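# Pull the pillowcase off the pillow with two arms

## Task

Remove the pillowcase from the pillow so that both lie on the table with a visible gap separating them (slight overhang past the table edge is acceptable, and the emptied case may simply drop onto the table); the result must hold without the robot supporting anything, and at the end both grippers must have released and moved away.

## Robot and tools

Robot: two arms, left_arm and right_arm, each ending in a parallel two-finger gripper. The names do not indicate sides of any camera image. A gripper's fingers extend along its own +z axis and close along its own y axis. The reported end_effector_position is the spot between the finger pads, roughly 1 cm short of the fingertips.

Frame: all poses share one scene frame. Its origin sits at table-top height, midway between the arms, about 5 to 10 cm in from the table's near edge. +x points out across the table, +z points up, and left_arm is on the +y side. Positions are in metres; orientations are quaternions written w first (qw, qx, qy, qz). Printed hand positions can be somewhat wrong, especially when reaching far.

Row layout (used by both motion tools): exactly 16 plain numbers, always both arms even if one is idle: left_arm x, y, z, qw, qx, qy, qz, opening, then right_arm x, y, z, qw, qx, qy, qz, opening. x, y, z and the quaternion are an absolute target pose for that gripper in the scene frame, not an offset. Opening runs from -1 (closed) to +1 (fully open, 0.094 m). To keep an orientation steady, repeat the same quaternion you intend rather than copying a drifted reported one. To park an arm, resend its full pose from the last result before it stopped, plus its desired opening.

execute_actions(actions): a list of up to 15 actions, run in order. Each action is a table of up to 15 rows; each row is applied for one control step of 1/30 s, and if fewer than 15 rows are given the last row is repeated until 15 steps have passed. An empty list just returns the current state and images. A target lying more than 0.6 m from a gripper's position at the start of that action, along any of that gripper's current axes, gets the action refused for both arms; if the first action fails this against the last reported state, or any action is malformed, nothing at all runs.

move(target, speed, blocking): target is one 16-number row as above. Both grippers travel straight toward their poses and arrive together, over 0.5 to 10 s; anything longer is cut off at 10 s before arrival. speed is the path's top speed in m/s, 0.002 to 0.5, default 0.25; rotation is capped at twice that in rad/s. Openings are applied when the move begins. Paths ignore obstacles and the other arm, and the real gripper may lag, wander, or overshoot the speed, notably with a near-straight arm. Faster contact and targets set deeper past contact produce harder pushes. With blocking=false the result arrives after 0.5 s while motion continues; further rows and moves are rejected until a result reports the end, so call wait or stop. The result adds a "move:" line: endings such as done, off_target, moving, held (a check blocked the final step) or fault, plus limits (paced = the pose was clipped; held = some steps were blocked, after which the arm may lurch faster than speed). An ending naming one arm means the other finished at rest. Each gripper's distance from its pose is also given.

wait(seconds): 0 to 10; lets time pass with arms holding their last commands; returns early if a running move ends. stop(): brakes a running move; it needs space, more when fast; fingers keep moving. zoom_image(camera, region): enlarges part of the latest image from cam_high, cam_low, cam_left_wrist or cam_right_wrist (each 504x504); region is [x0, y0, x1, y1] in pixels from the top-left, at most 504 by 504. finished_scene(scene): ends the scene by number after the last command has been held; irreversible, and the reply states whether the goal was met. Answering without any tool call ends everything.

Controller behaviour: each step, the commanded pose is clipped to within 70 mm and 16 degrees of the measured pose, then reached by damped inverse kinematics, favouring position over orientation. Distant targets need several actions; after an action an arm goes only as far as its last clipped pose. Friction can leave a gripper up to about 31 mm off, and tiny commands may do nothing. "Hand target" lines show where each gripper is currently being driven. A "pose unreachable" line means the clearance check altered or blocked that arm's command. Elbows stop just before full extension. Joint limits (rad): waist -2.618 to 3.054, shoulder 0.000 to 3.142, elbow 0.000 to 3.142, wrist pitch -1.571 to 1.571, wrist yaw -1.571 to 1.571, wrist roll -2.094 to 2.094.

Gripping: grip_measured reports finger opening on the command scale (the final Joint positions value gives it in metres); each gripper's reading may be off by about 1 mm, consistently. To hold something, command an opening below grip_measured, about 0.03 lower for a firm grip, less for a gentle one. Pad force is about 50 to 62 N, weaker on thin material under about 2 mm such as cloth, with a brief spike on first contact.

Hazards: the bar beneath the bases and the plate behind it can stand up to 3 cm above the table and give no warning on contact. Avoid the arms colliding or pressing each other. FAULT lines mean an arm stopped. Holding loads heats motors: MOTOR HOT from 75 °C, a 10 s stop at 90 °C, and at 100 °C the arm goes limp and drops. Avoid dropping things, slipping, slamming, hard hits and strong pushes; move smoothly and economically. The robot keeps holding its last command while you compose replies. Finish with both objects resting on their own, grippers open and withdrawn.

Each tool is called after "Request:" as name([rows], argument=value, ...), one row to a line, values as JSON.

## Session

Request:
execute_actions(actions=[])

Scene clock: 0.00 s.
left_arm: end_effector_position=(+0.2959, +0.4112, +0.3248) grip_measured=+1.000 end_effector_quat_wxyz=(+0.394, +0.024, +0.829, +0.396) | right_arm: end_effector_position=(+0.1221, -0.4933, +0.2995) grip_measured=+1.000 end_effector_quat_wxyz=(+0.179, +0.016, +0.957, -0.227)
Joint positions: left_arm=[-0.132  0.973  1.099 -0.66  -0.864  0.405  0.094] | right_arm=[-1.281  1.174  1.49  -1.341 -0.186 -1.135  0.094]
Joint velocities: left_arm=[ 0.007 -0.012  0.007  0.066 -0.022 -0.022  0.   ] | right_arm=[-0.007 -0.012  0.007  0.007  0.037  0.007  0.   ]
Motor temperatures (°C, as the motors report them): left_arm=[22 27 25 22 21 21] | right_arm=[21 27 25 23 23 24]
Hand target (left_arm): +0.296, +0.411, +0.325; +0.394, +0.024, +0.829, +0.396
Hand target (right_arm): +0.122, -0.493, +0.300; +0.179, +0.016, +0.957, -0.227

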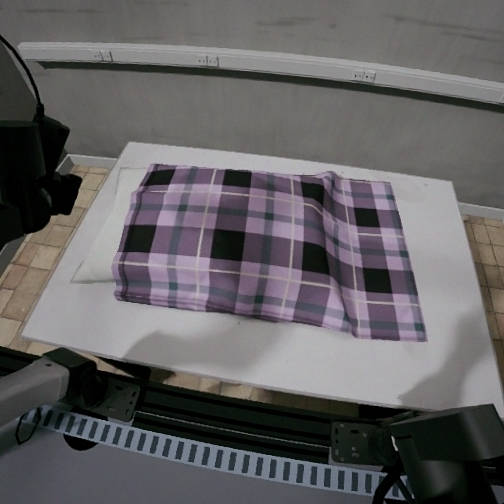

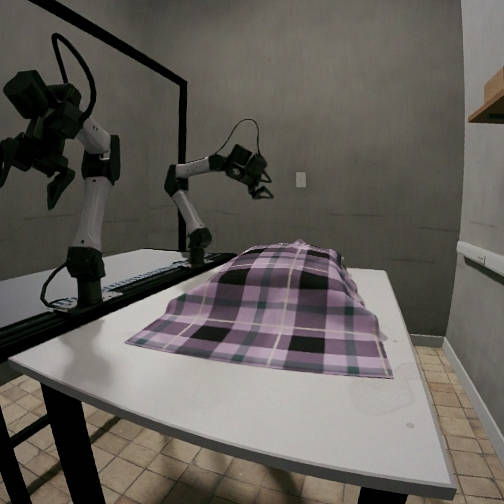

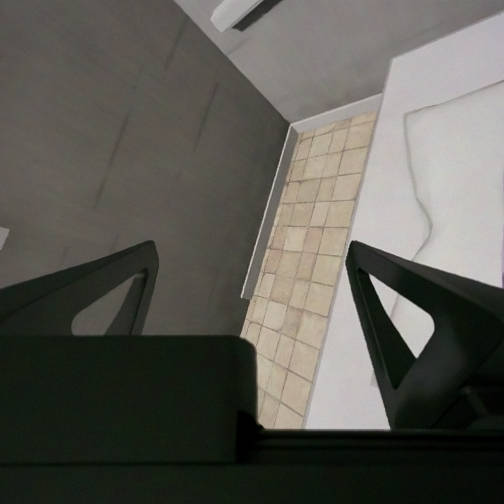

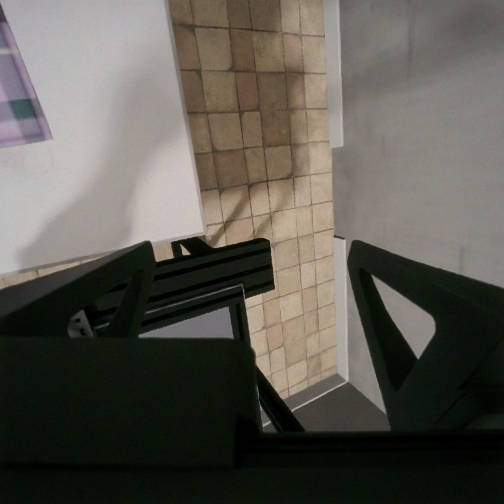

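Request:
move(target=[0.40,0.45,0.11,0,0,0.94,-0.34,0.3, 0.40,-0.41,0.09,0,0,0.954,0.30,0.1], speed=0.3)

Scene clock: 3.93 s.
left_arm: end_effector_position=(+0.3929, +0.4493, +0.1027) grip_measured=+0.303 end_effector_quat_wxyz=(+0.055, -0.035, +0.950, -0.304) | right_arm: end_effector_position=(+0.3974, -0.4127, +0.0868) grip_measured=+0.102 end_effector_quat_wxyz=(+0.046, +0.011, +0.960, +0.277)
Joint positions: left_arm=[ 0.593  2.256  2.047 -1.545  0.57   0.542  0.061] | right_arm=[-0.623  2.393  2.139 -1.565 -0.55  -0.62   0.052]
Joint velocities: left_arm=[-0.002 -0.007 -0.012 -0.022  0.066  0.037 -0.   ] | right_arm=[ 0.002  0.002 -0.012 -0.007 -0.037  0.022 -0.   ]
Motor temperatures (°C, as the motors report them): left_arm=[22 27 26 23 21 21] | right_arm=[21 28 26 23 23 24]
Hand target (left_arm): +0.395, +0.450, +0.109; +0.063, -0.033, +0.949, -0.308
Hand target (right_arm): +0.400, -0.412, +0.091; +0.050, +0.014, +0.959, +0.279
Off the commanded pose (left_arm): 0.010 m, 9 deg.
Off the commanded pose (right_arm): 0.005 m, 6 deg.
joint sent to its limit (left arm) — the command would take joint 4 (wrist pitch) past its lower limit, so that joint was sent only as far as its limit.
joint sent to its limit (right arm) — the command would take joint 4 (wrist pitch) past its lower limit, so that joint was sent only as far as its limit.
move: off_target (left_arm, right_arm)

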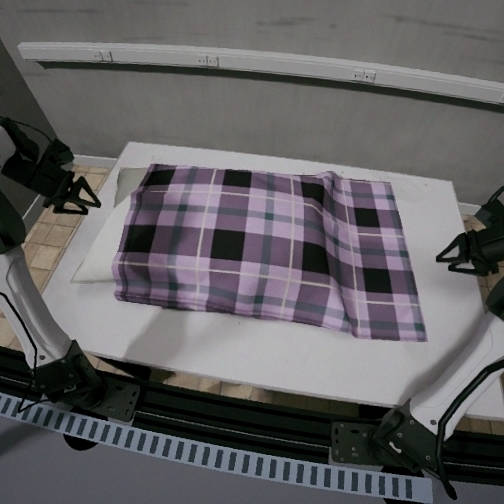

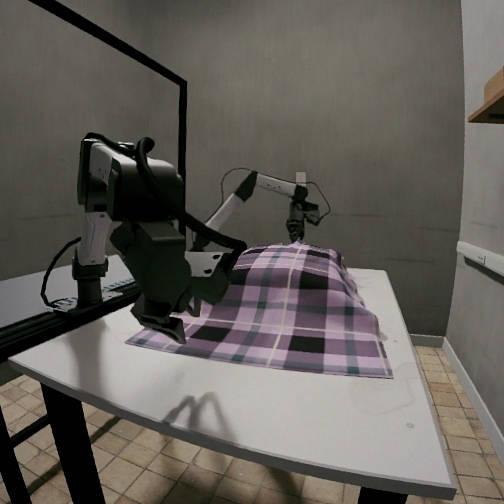

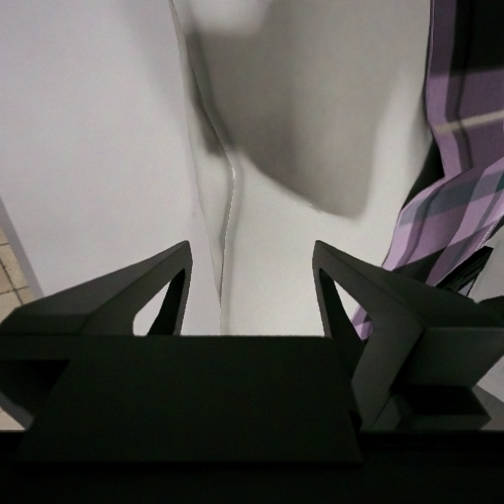

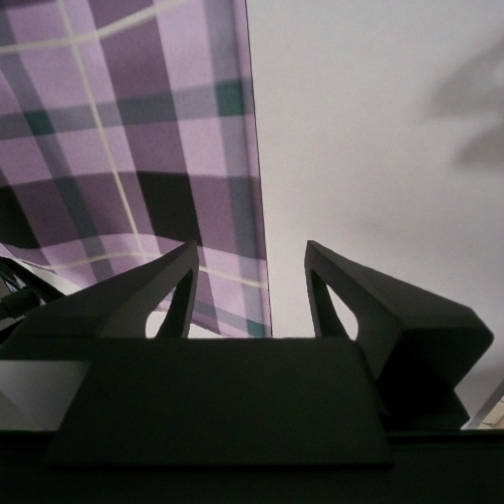

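Request:
move(target=[0.40,0.41,0.04,0,0,0.887,-0.46,0.3, 0.40,-0.385,0.05,0,0,0.94,0.34,0.1], speed=0.12)

Scene clock: 9.37 s.
left_arm: end_effector_position=(+0.4019, +0.4195, +0.0435) grip_measured=+0.303 end_effector_quat_wxyz=(+0.043, -0.019, +0.905, -0.424) | right_arm: end_effector_position=(+0.4028, -0.3903, +0.0523) grip_measured=+0.102 end_effector_quat_wxyz=(+0.019, +0.005, +0.946, +0.324)
Joint positions: left_arm=[ 0.585  2.46   2.034 -1.546  0.763  0.68   0.061] | right_arm=[-0.587  2.493  2.139 -1.565 -0.608 -0.639  0.052]
Joint velocities: left_arm=[-0.012 -0.007 -0.002 -0.037 -0.037  0.022  0.   ] | right_arm=[0.002 0.012 0.012 0.037 0.007 0.022 0.001]
Motor temperatures (°C, as the motors report them): left_arm=[22 30 26 22 21 21] | right_arm=[21 31 26 23 23 24]
Hand target (left_arm): +0.398, +0.409, +0.041; +0.031, -0.017, +0.898, -0.438
Hand target (right_arm): +0.400, -0.385, +0.050; +0.011, +0.005, +0.942, +0.334
Off the commanded pose (left_arm): 0.010 m, 7 deg.
Off the commanded pose (right_arm): 0.006 m, 3 deg.
joint sent to its limit (left arm) — the command would take joint 4 (wrist pitch) past its lower limit, so that joint was sent only as far as its limit.
joint sent to its limit (right arm) — the command would take joint 4 (wrist pitch) past its lower limit, so that joint was sent only as far as its limit.
move: off_target (left_arm, right_arm)

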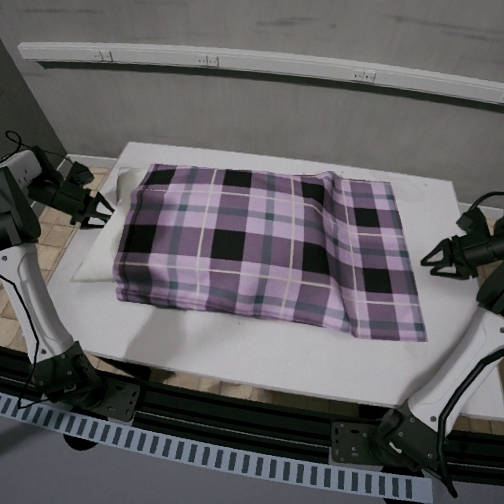

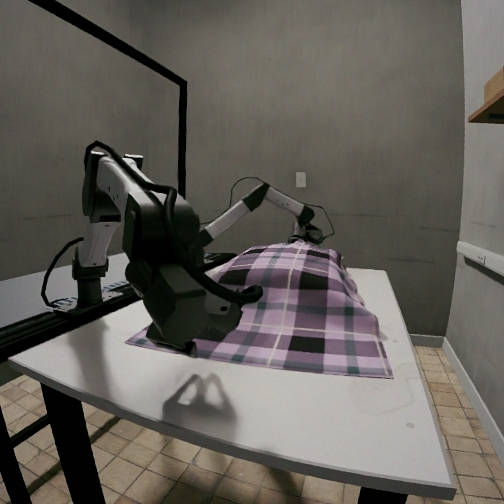

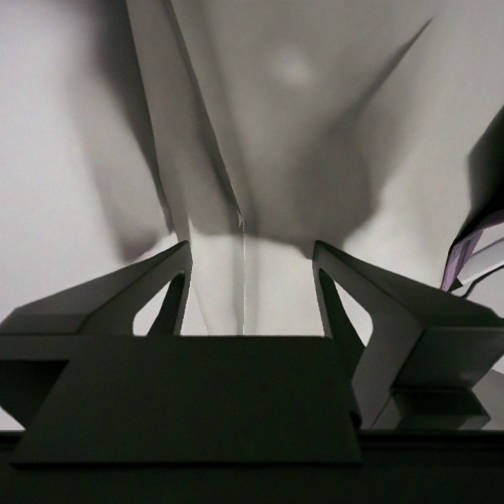

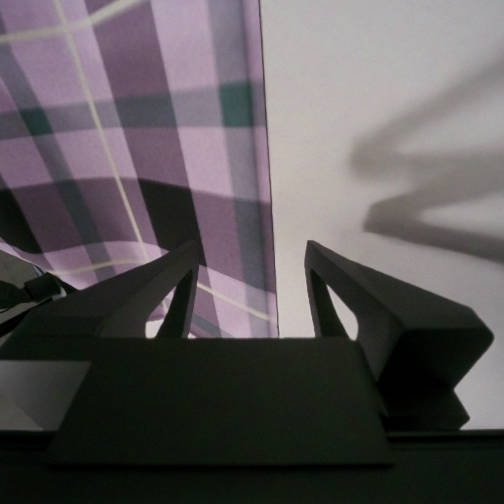

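Request:
move(target=[0.40,0.36,0.028,0,0,0.887,-0.46,0.3, 0.40,-0.37,0.035,0,0,0.94,0.34,0.1], speed=0.05)

Scene clock: 11.03 s.
left_arm: end_effector_position=(+0.4021, +0.3697, +0.0328) grip_measured=+0.303 end_effector_quat_wxyz=(+0.010, +0.003, +0.894, -0.449) | right_arm: end_effector_position=(+0.4011, -0.3738, +0.0414) grip_measured=+0.102 end_effector_quat_wxyz=(+0.006, -0.005, +0.943, +0.334)
Joint positions: left_arm=[ 0.485  2.46   1.951 -1.508  0.799  0.654  0.061] | right_arm=[-0.556  2.493  2.086 -1.537 -0.616 -0.639  0.052]
Joint velocities: left_arm=[-0.012  0.002 -0.002  0.037 -0.007 -0.037  0.001] | right_arm=[ 0.007  0.017 -0.002 -0.051  0.037 -0.007 -0.   ]
Motor temperatures (°C, as the motors report them): left_arm=[22 31 27 22 21 21] | right_arm=[21 32 26 23 23 24]
Hand target (left_arm): +0.399, +0.360, +0.028; -0.002, -0.000, +0.889, -0.459
Hand target (right_arm): +0.400, -0.370, +0.035; +0.000, -0.000, +0.940, +0.340
Off the commanded pose (left_arm): 0.011 m, 2 deg.
Off the commanded pose (right_arm): 0.008 m, 1 deg.
move: off_target (left_arm)

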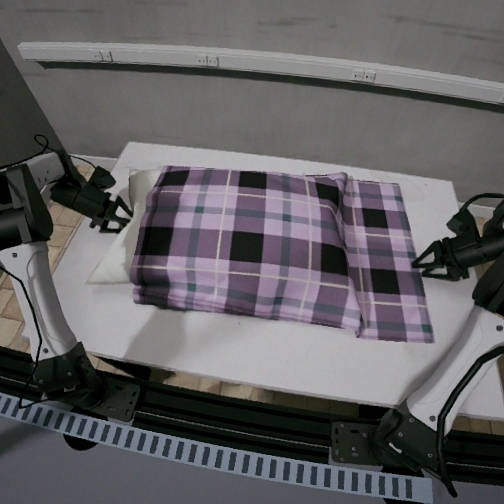

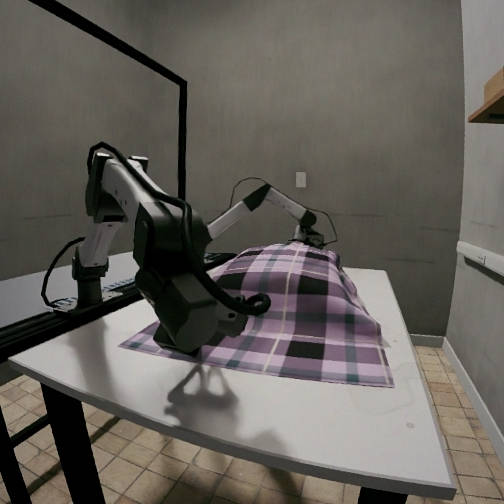

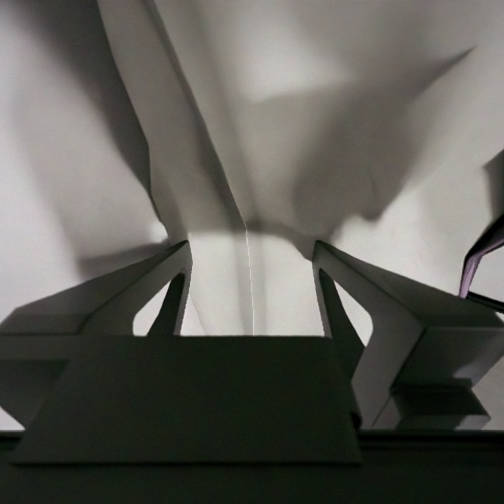

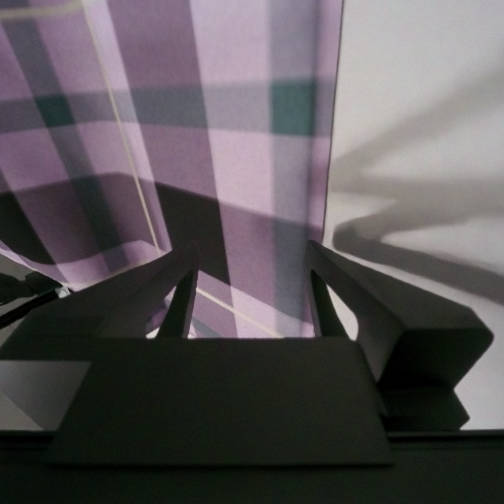

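Request:
move(target=[0.40,0.36,0.028,0,0,0.887,-0.46,-1, 0.40,-0.405,0.035,0,0,0.94,0.34,0.1], speed=0.05)

Scene clock: 12.17 s.
left_arm: end_effector_position=(+0.4026, +0.3694, +0.0333) grip_measured=-0.977 end_effector_quat_wxyz=(+0.011, +0.002, +0.893, -0.450) | right_arm: end_effector_position=(+0.4011, -0.3983, +0.0345) grip_measured=+0.102 end_effector_quat_wxyz=(+0.015, +0.005, +0.942, +0.334)
Joint positions: left_arm=[ 0.485  2.46   1.951 -1.507  0.803  0.653  0.001] | right_arm=[-0.607  2.55   2.159 -1.563 -0.613 -0.671  0.052]
Joint velocities: left_arm=[ 0.012 -0.017 -0.002 -0.007 -0.066 -0.022 -0.001] | right_arm=[-0.012  0.007 -0.017 -0.007 -0.037 -0.007 -0.   ]
Motor temperatures (°C, as the motors report them): left_arm=[22 31 27 22 21 21] | right_arm=[21 32 27 23 23 24]
Hand target (left_arm): +0.400, +0.360, +0.028; -0.000, -0.000, +0.888, -0.460
Hand target (right_arm): +0.400, -0.405, +0.035; +0.015, +0.006, +0.944, +0.330
Off the commanded pose (left_arm): 0.011 m, 2 deg.
Off the commanded pose (right_arm): 0.007 m, 2 deg.
joint sent to its limit (right arm) — the command would take joint 4 (wrist pitch) past its lower limit, so that joint was sent only as far as its limit.
move: off_target (left_arm)

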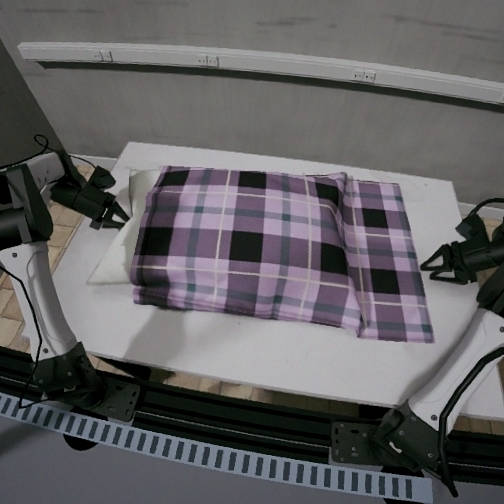

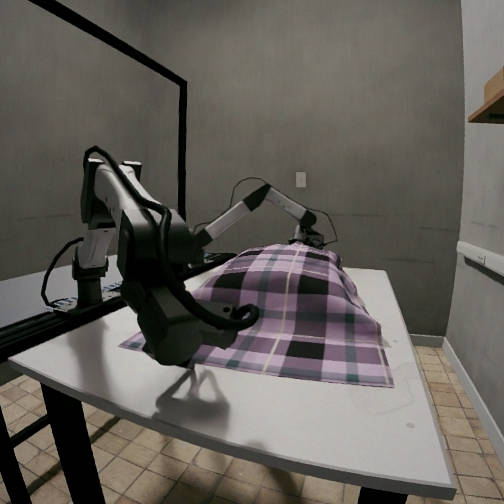

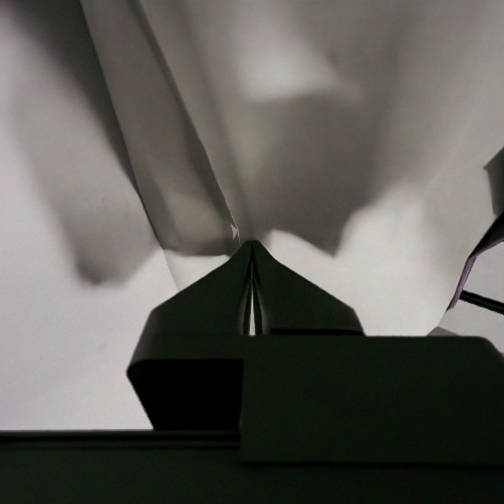

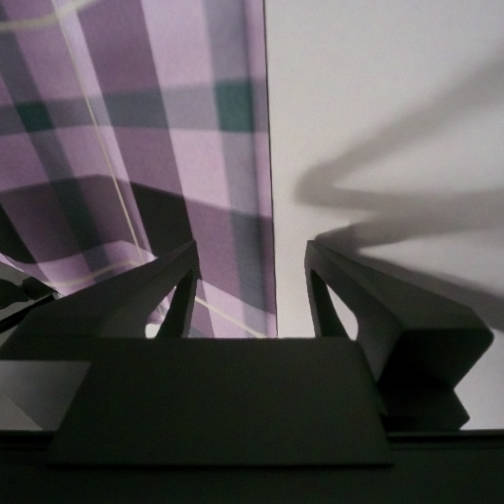

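Request:
move(target=[0.40,0.41,0.045,0,0,0.887,-0.46,0.7, 0.40,-0.365,0.030,0,0,0.94,0.34,0.1], speed=0.06)

Scene clock: 13.67 s.
left_arm: end_effector_position=(+0.3987, +0.4078, +0.0378) grip_measured=+0.697 end_effector_quat_wxyz=(+0.031, -0.026, +0.896, -0.443) | right_arm: end_effector_position=(+0.3995, -0.3697, +0.0335) grip_measured=+0.102 end_effector_quat_wxyz=(+0.000, +0.001, +0.940, +0.341)
Joint positions: left_arm=[ 0.573  2.469  1.999 -1.545  0.79   0.677  0.08 ] | right_arm=[-0.552  2.501  2.06  -1.519 -0.626 -0.63   0.052]
Joint velocities: left_arm=[ 0.012 -0.002  0.007 -0.037 -0.037 -0.037  0.001] | right_arm=[-0.007 -0.012 -0.012  0.022  0.037 -0.037  0.   ]
Motor temperatures (°C, as the motors report them): left_arm=[22 32 27 22 21 21] | right_arm=[21 33 27 23 23 24]
Hand target (left_arm): +0.400, +0.410, +0.045; +0.036, -0.019, +0.898, -0.438
Hand target (right_arm): +0.400, -0.365, +0.030; -0.000, -0.000, +0.940, +0.341
Off the commanded pose (left_arm): 0.008 m, 5 deg.
Off the commanded pose (right_arm): 0.006 m, 0 deg.
joint sent to its limit (left arm) — the command would take joint 4 (wrist pitch) past its lower limit, so that joint was sent only as far as its limit.
move: off_target (left_arm)

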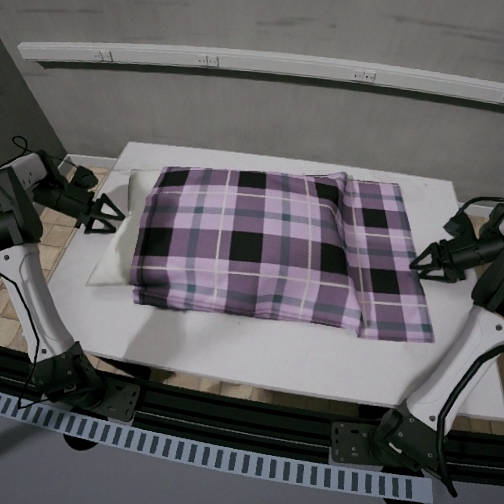

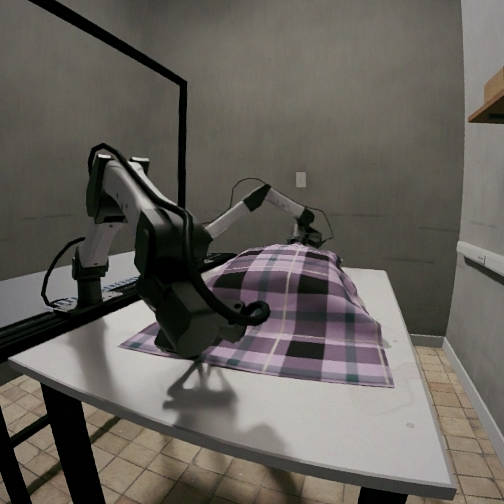

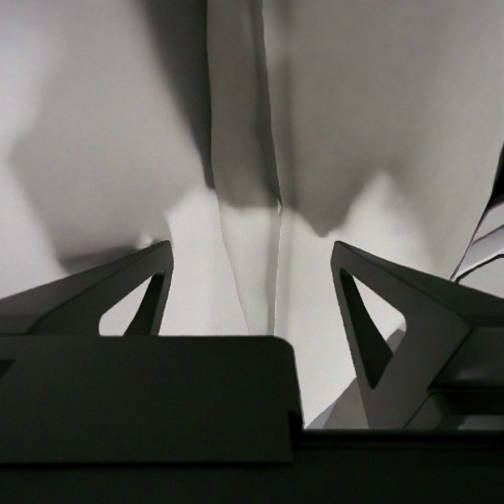

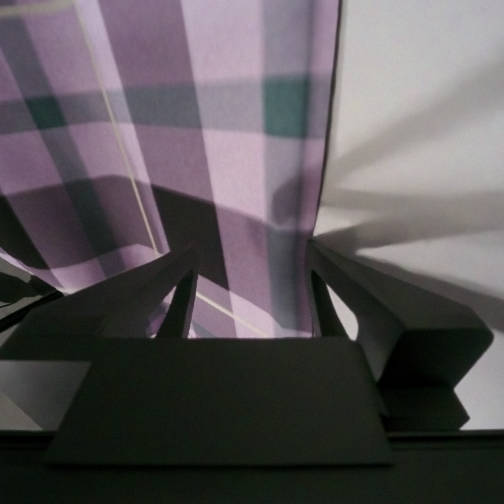

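Request:
move(target=[0.40,0.345,0.042,0,0,0.887,-0.46,0.7, 0.40,-0.335,0.030,0,0,0.94,0.34,0.1], speed=0.06)

Scene clock: 15.17 s.
left_arm: end_effector_position=(+0.4002, +0.3538, +0.0351) grip_measured=+0.697 end_effector_quat_wxyz=(-0.002, -0.002, +0.892, -0.453) | right_arm: end_effector_position=(+0.3994, -0.3401, +0.0333) grip_measured=+0.102 end_effector_quat_wxyz=(-0.002, +0.002, +0.940, +0.341)
Joint positions: left_arm=[ 0.452  2.436  1.91  -1.488  0.81   0.613  0.08 ] | right_arm=[-0.492  2.425  1.927 -1.423 -0.646 -0.558  0.052]
Joint velocities: left_arm=[-0.007 -0.012 -0.002  0.051 -0.051 -0.022  0.   ] | right_arm=[ 0.002 -0.002 -0.007  0.022 -0.037 -0.007 -0.001]
Motor temperatures (°C, as the motors report them): left_arm=[22 33 27 22 21 21] | right_arm=[21 34 27 23 23 24]
Hand target (left_arm): +0.399, +0.345, +0.042; -0.001, -0.000, +0.888, -0.459
Hand target (right_arm): +0.400, -0.335, +0.030; -0.000, -0.000, +0.940, +0.341
Off the commanded pose (left_arm): 0.011 m, 1 deg.
Off the commanded pose (right_arm): 0.006 m, 0 deg.
move: off_target (left_arm)

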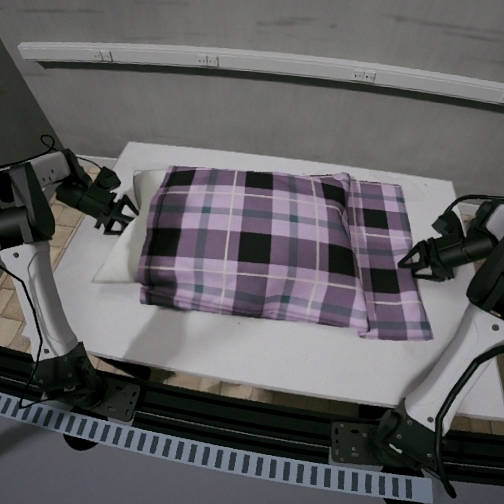

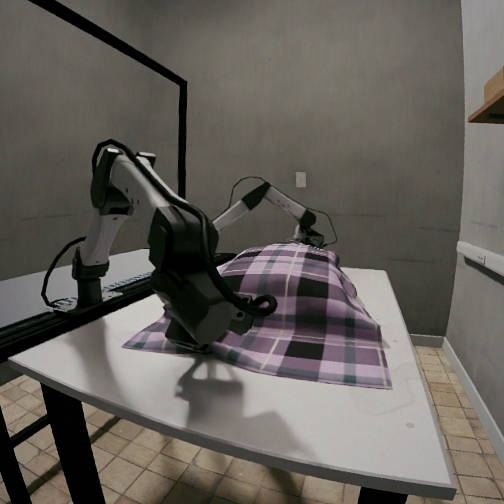

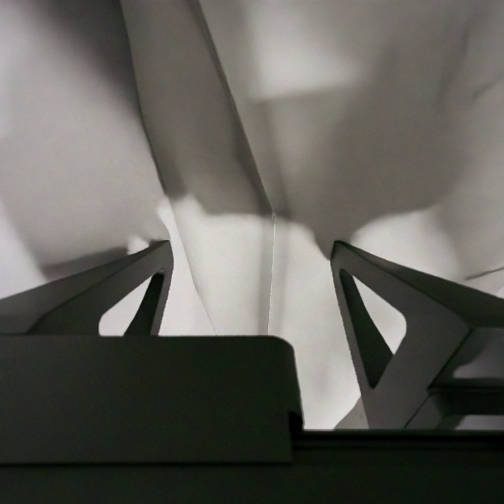

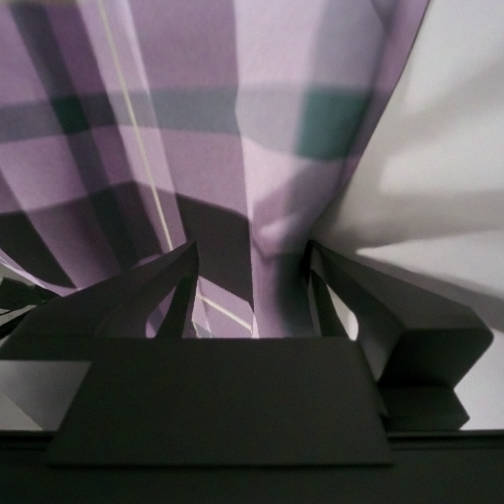

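Request:
move(target=[0.40,0.31,0.042,0,0,0.887,-0.46,0.7, 0.40,-0.335,0.030,0,0,0.94,0.34,-1], speed=0.06)

Scene clock: 16.40 s.
left_arm: end_effector_position=(+0.4005, +0.3180, +0.0358) grip_measured=+0.697 end_effector_quat_wxyz=(-0.003, -0.001, +0.891, -0.454) | right_arm: end_effector_position=(+0.4007, -0.3380, +0.0302) grip_measured=-0.956 end_effector_quat_wxyz=(+0.000, -0.002, +0.941, +0.339)
Joint positions: left_arm=[ 0.374  2.364  1.783 -1.36   0.842  0.51   0.08 ] | right_arm=[-0.485  2.425  1.917 -1.405 -0.646 -0.556  0.002]
Joint velocities: left_arm=[-0.007  0.007 -0.002  0.051 -0.066  0.007  0.001] | right_arm=[ 0.002 -0.002  0.012  0.007 -0.051  0.051  0.002]
Motor temperatures (°C, as the motors report them): left_arm=[22 33 27 22 22 21] | right_arm=[21 35 27 23 23 24]
Hand target (left_arm): +0.399, +0.310, +0.042; -0.001, +0.000, +0.888, -0.460
Hand target (right_arm): +0.400, -0.335, +0.030; -0.000, -0.000, +0.940, +0.340
Off the commanded pose (left_arm): 0.010 m, 1 deg.
Off the commanded pose (right_arm): 0.003 m, 0 deg.
move: done

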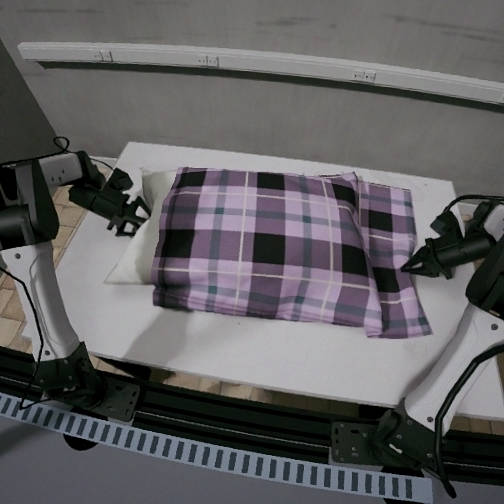

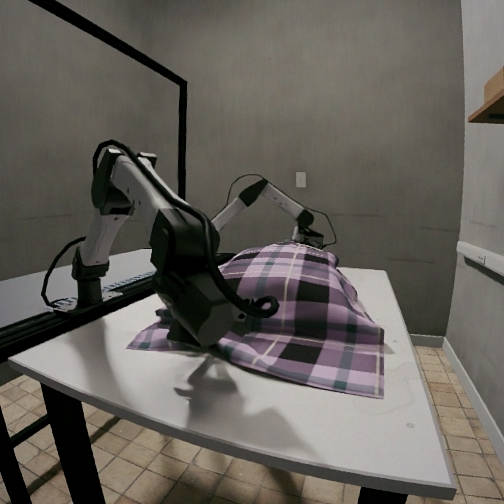

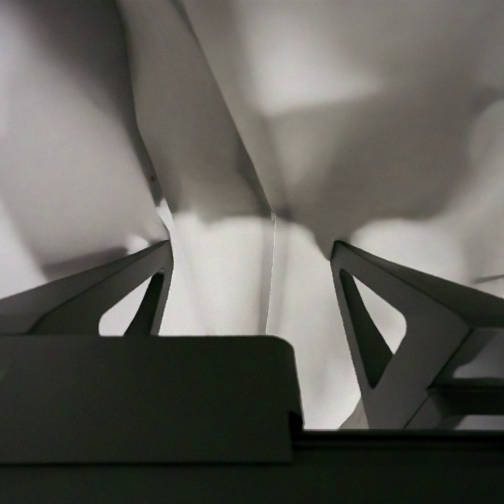

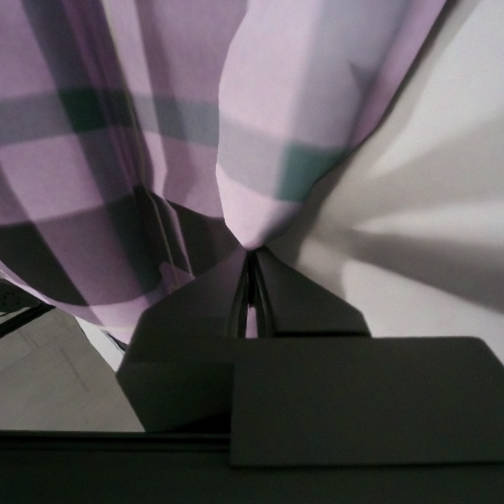

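Request:
execute_actions([
  [[0.40,0.30,0.036,0,0,0.887,-0.46,0.3, 0.40,-0.335,0.030,0,0,0.94,0.34,-1]],
  [[0.40,0.285,0.03,0,0,0.887,-0.46,-0.2, 0.40,-0.335,0.030,0,0,0.94,0.34,-1]],
  [[0.40,0.275,0.028,0,0,0.887,-0.46,-1, 0.40,-0.335,0.030,0,0,0.94,0.34,-1]],
  [[0.40,0.275,0.028,0,0,0.887,-0.46,-1, 0.40,-0.335,0.030,0,0,0.94,0.34,-1]],
])

Scene clock: 18.73 s.
left_arm: end_effector_position=(+0.4013, +0.2834, +0.0205) grip_measured=-0.964 end_effector_quat_wxyz=(-0.005, -0.005, +0.892, -0.453) | right_arm: end_effector_position=(+0.4009, -0.3381, +0.0301) grip_measured=-0.956 end_effector_quat_wxyz=(+0.001, -0.002, +0.941, +0.339)
Joint positions: left_arm=[ 0.294  2.328  1.659 -1.181  0.865  0.384  0.002] | right_arm=[-0.485  2.425  1.917 -1.404 -0.646 -0.556  0.002]
Joint velocities: left_arm=[-0.017 -0.022  0.022  0.037  0.022  0.007  0.   ] | right_arm=[ 0.012 -0.002 -0.012 -0.022 -0.007  0.037 -0.   ]
Motor temperatures (°C, as the motors report them): left_arm=[22 35 27 22 22 21] | right_arm=[21 36 27 23 23 24]
Hand target (left_arm): +0.400, +0.275, +0.028; -0.001, +0.000, +0.888, -0.460
Hand target (right_arm): +0.400, -0.335, +0.030; -0.000, -0.000, +0.940, +0.340
Off the commanded pose (left_arm): 0.011 m, 1 deg.
Off the commanded pose (right_arm): 0.003 m, 0 deg.

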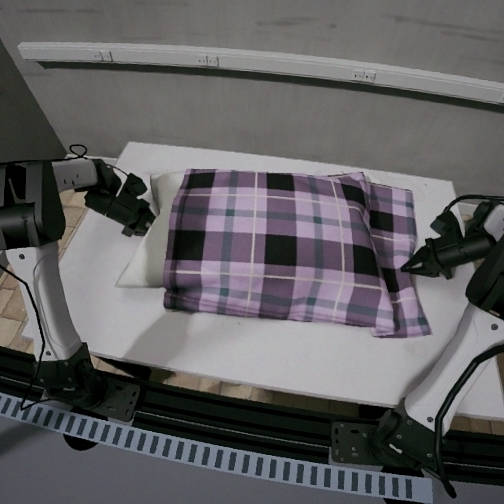

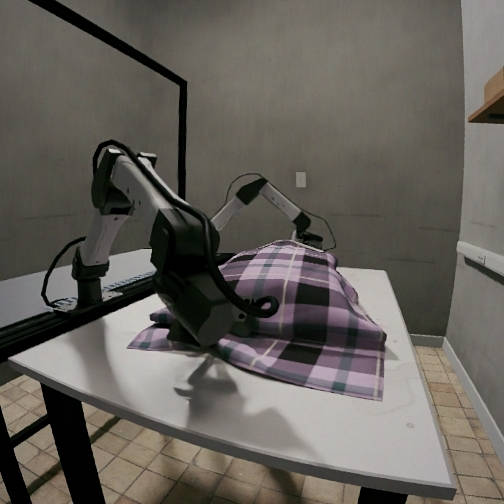

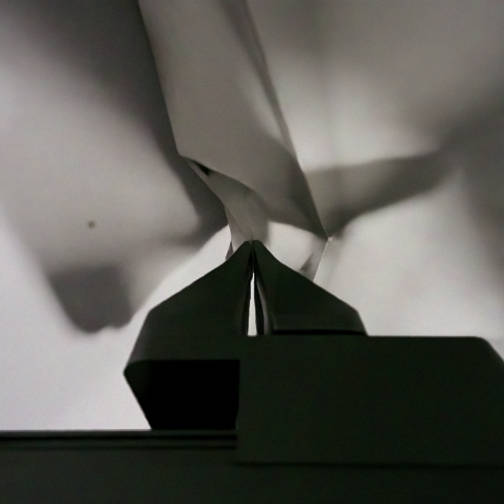

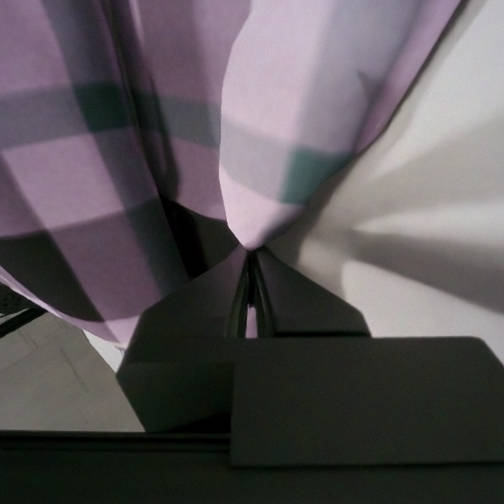

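Gripped something (-0.964). Test pull.

Request:
move(target=[0.40,0.40,0.055,0,0,0.90,-0.43,-1, 0.40,-0.40,0.06,0,0,0.954,0.30,-1], speed=0.08)

Scene clock: 20.73 s.
left_arm: end_effector_position=(+0.3999, +0.3944, +0.0459) grip_measured=-0.964 end_effector_quat_wxyz=(+0.015, -0.016, +0.904, -0.426) | right_arm: end_effector_position=(+0.4005, -0.3841, +0.0577) grip_measured=-0.956 end_effector_quat_wxyz=(+0.005, +0.002, +0.950, +0.311)
Joint positions: left_arm=[ 0.53   2.436  1.994 -1.545  0.755  0.632  0.002] | right_arm=[-0.566  2.471  2.133 -1.576 -0.577 -0.616  0.002]
Joint velocities: left_arm=[-0.002 -0.012  0.007  0.051 -0.022  0.022  0.001] | right_arm=[-0.007 -0.017  0.012  0.037  0.037 -0.051  0.001]
Motor temperatures (°C, as the motors report them): left_arm=[22 35 27 22 22 21] | right_arm=[21 37 27 23 23 24]
Hand target (left_arm): +0.402, +0.400, +0.054; +0.024, -0.011, +0.907, -0.420
Hand target (right_arm): +0.399, -0.399, +0.060; +0.011, +0.004, +0.956, +0.293
Off the commanded pose (left_arm): 0.011 m, 3 deg.
Off the commanded pose (right_arm): 0.016 m, 2 deg.
joint sent to its limit (left arm) — the command would take joint 4 (wrist pitch) past its lower limit, so that joint was sent only as far as its limit.
joint sent to its limit (right arm) — the command would take joint 4 (wrist pitch) past its lower limit, so that joint was sent only as far as its limit.
move: off_target (left_arm, right_arm)

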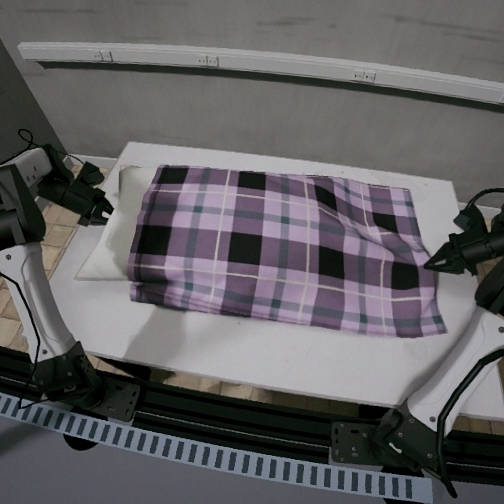

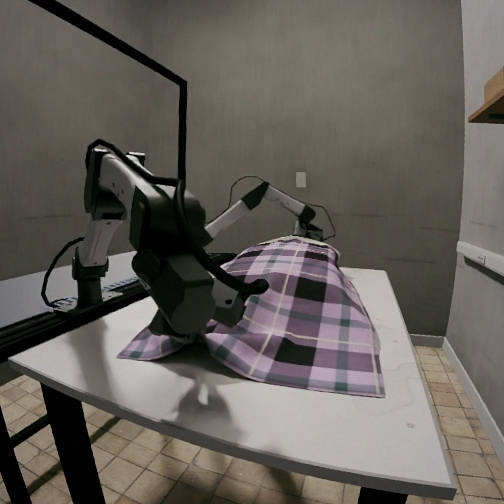

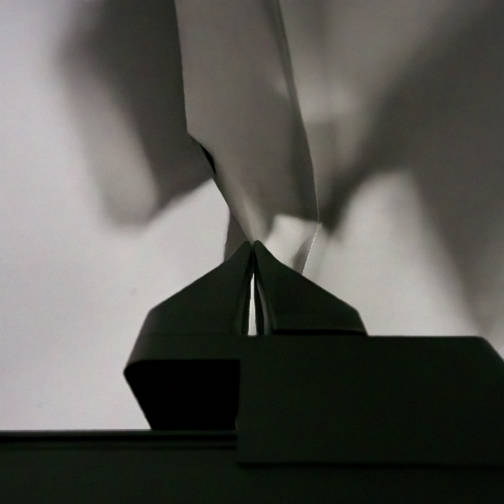

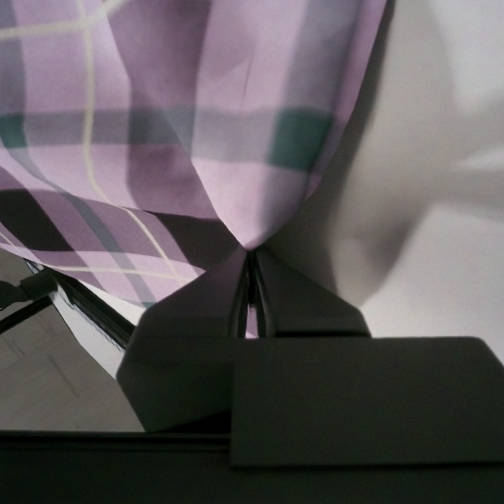

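Both holding. Continue as before.

Request:
move(target=[0.39,0.53,0.07,0,0,0.985,-0.17,-1, 0.38,-0.53,0.16,0.1,0.15,0.97,0.1,-1], speed=0.12)

Request:
move(target=[0.39,0.54,0.07,0,0,0.985,-0.17,-1, 0.28,-0.64,0.42,0.45,0.33,0.80,-0.2,-1], speed=0.13)

Scene clock: 23.63 s.
left_arm: end_effector_position=(+0.3897, +0.5207, +0.0543) grip_measured=-0.964 end_effector_quat_wxyz=(+0.001, -0.006, +0.983, -0.184) | right_arm: end_effector_position=(+0.3841, -0.5152, +0.1452) grip_measured=-0.956 end_effector_quat_wxyz=(+0.091, +0.139, +0.978, +0.123)
Joint positions: left_arm=[ 0.638  2.436  2.26  -1.556  0.289  0.612  0.002] | right_arm=[-0.759  2.346  2.368 -1.577 -0.336 -0.42   0.002]
Joint velocities: left_arm=[ 0.007 -0.007 -0.022 -0.022  0.051 -0.051  0.   ] | right_arm=[-0.002 -0.002  0.022  0.022 -0.007  0.051 -0.001]
Motor temperatures (°C, as the motors report them): left_arm=[22 37 27 22 22 21] | right_arm=[21 38 28 23 23 24]
Hand target (left_arm): +0.391, +0.530, +0.068; +0.015, -0.003, +0.986, -0.164
Hand target (right_arm): +0.378, -0.529, +0.160; +0.103, +0.150, +0.978, +0.097
Off the commanded pose (left_arm): 0.018 m, 2 deg.
Off the commanded pose (right_arm): 0.021 m, 3 deg.
joint sent to its limit (left arm) — the command would take joint 4 (wrist pitch) past its lower limit, so that joint was sent only as far as its limit.
joint sent to its limit (right arm) — the command would take joint 4 (wrist pitch) past its lower limit, so that joint was sent only as far as its limit.
move: off_target (left_arm, right_arm)

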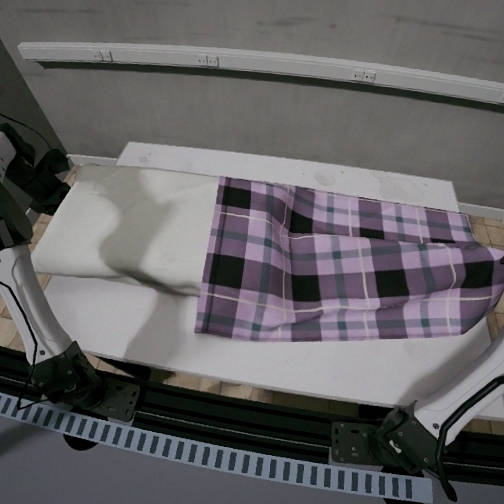

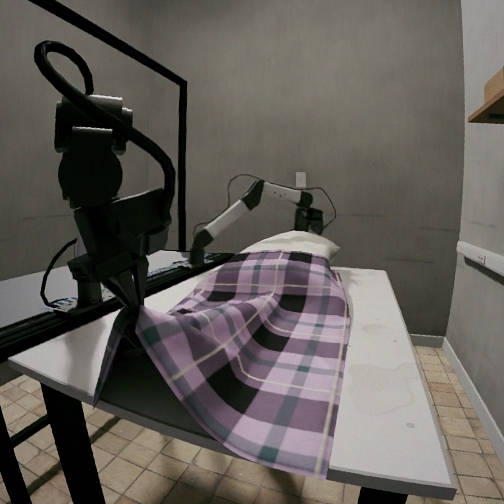

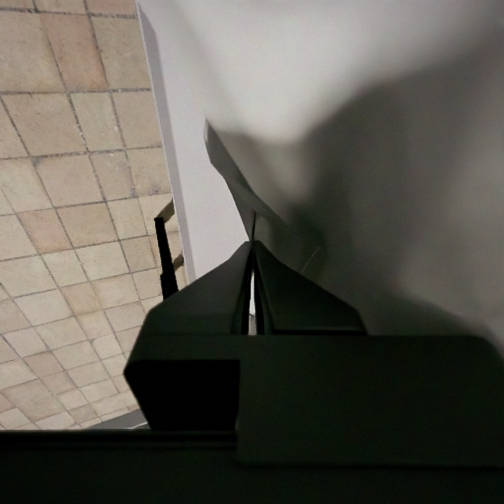

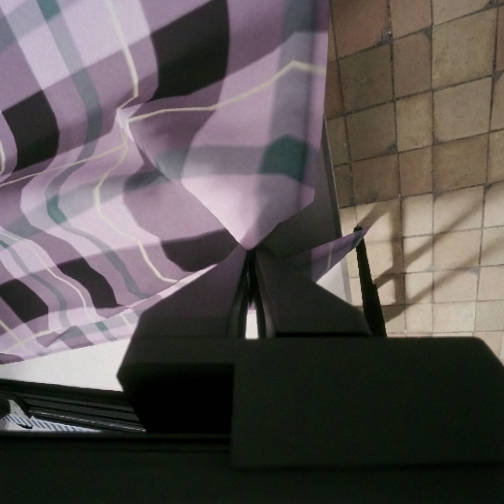

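Scene clock: 28.33 s.
left_arm: end_effector_position=(+0.3881, +0.5318, +0.0572) grip_measured=-0.964 end_effector_quat_wxyz=(+0.006, -0.006, +0.985, -0.172) | right_arm: end_effector_position=(+0.2842, -0.6326, +0.3960) grip_measured=-0.956 end_effector_quat_wxyz=(+0.424, +0.328, +0.824, -0.182)
Joint positions: left_arm=[ 0.655  2.436  2.279 -1.556  0.274  0.624  0.002] | right_arm=[-1.058  1.742  2.127 -1.019 -0.197 -0.134  0.002]
Joint velocities: left_arm=[ 0.017 -0.022  0.007  0.051 -0.022  0.022  0.   ] | right_arm=[ 0.012 -0.002 -0.012 -0.037  0.066 -0.007 -0.   ]
Motor temperatures (°C, as the motors report them): left_arm=[22 39 28 22 21 21] | right_arm=[21 40 28 24 23 24]
Hand target (left_arm): +0.390, +0.540, +0.070; +0.021, -0.003, +0.987, -0.157
Hand target (right_arm): +0.278, -0.637, +0.419; +0.449, +0.328, +0.805, -0.206
Off the commanded pose (left_arm): 0.015 m, 1 deg.
Off the commanded pose (right_arm): 0.025 m, 5 deg.
joint sent to its limit (left arm) — the command would take joint 4 (wrist pitch) past its lower limit, so that joint was sent only as far as its limit.
move: off_target (left_arm, right_arm)

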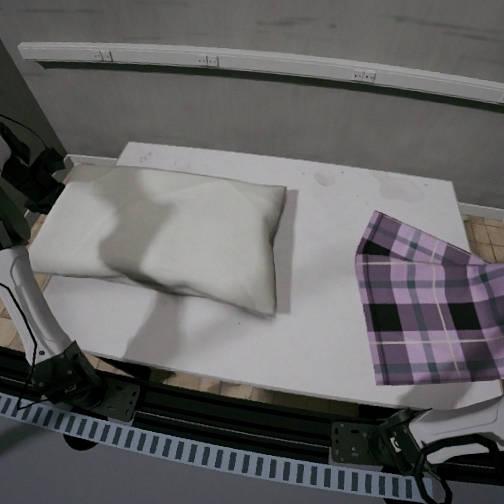

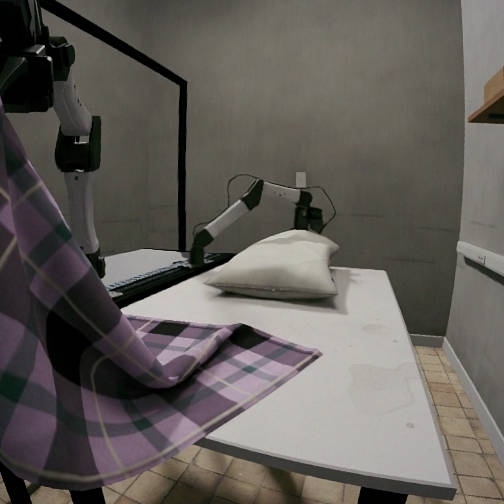

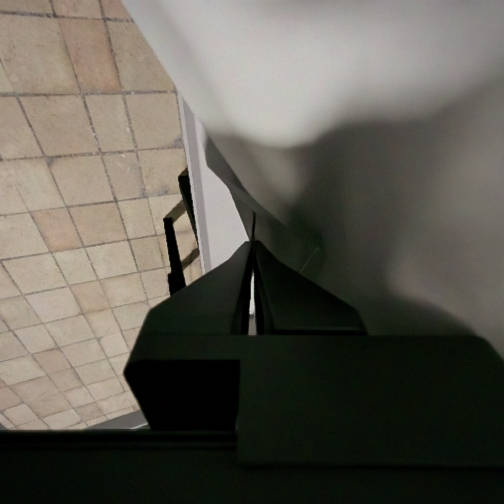

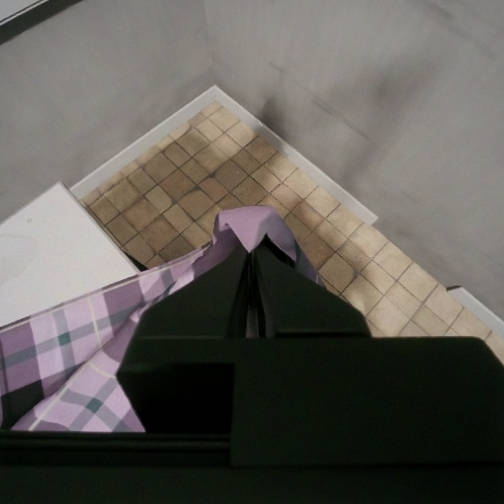

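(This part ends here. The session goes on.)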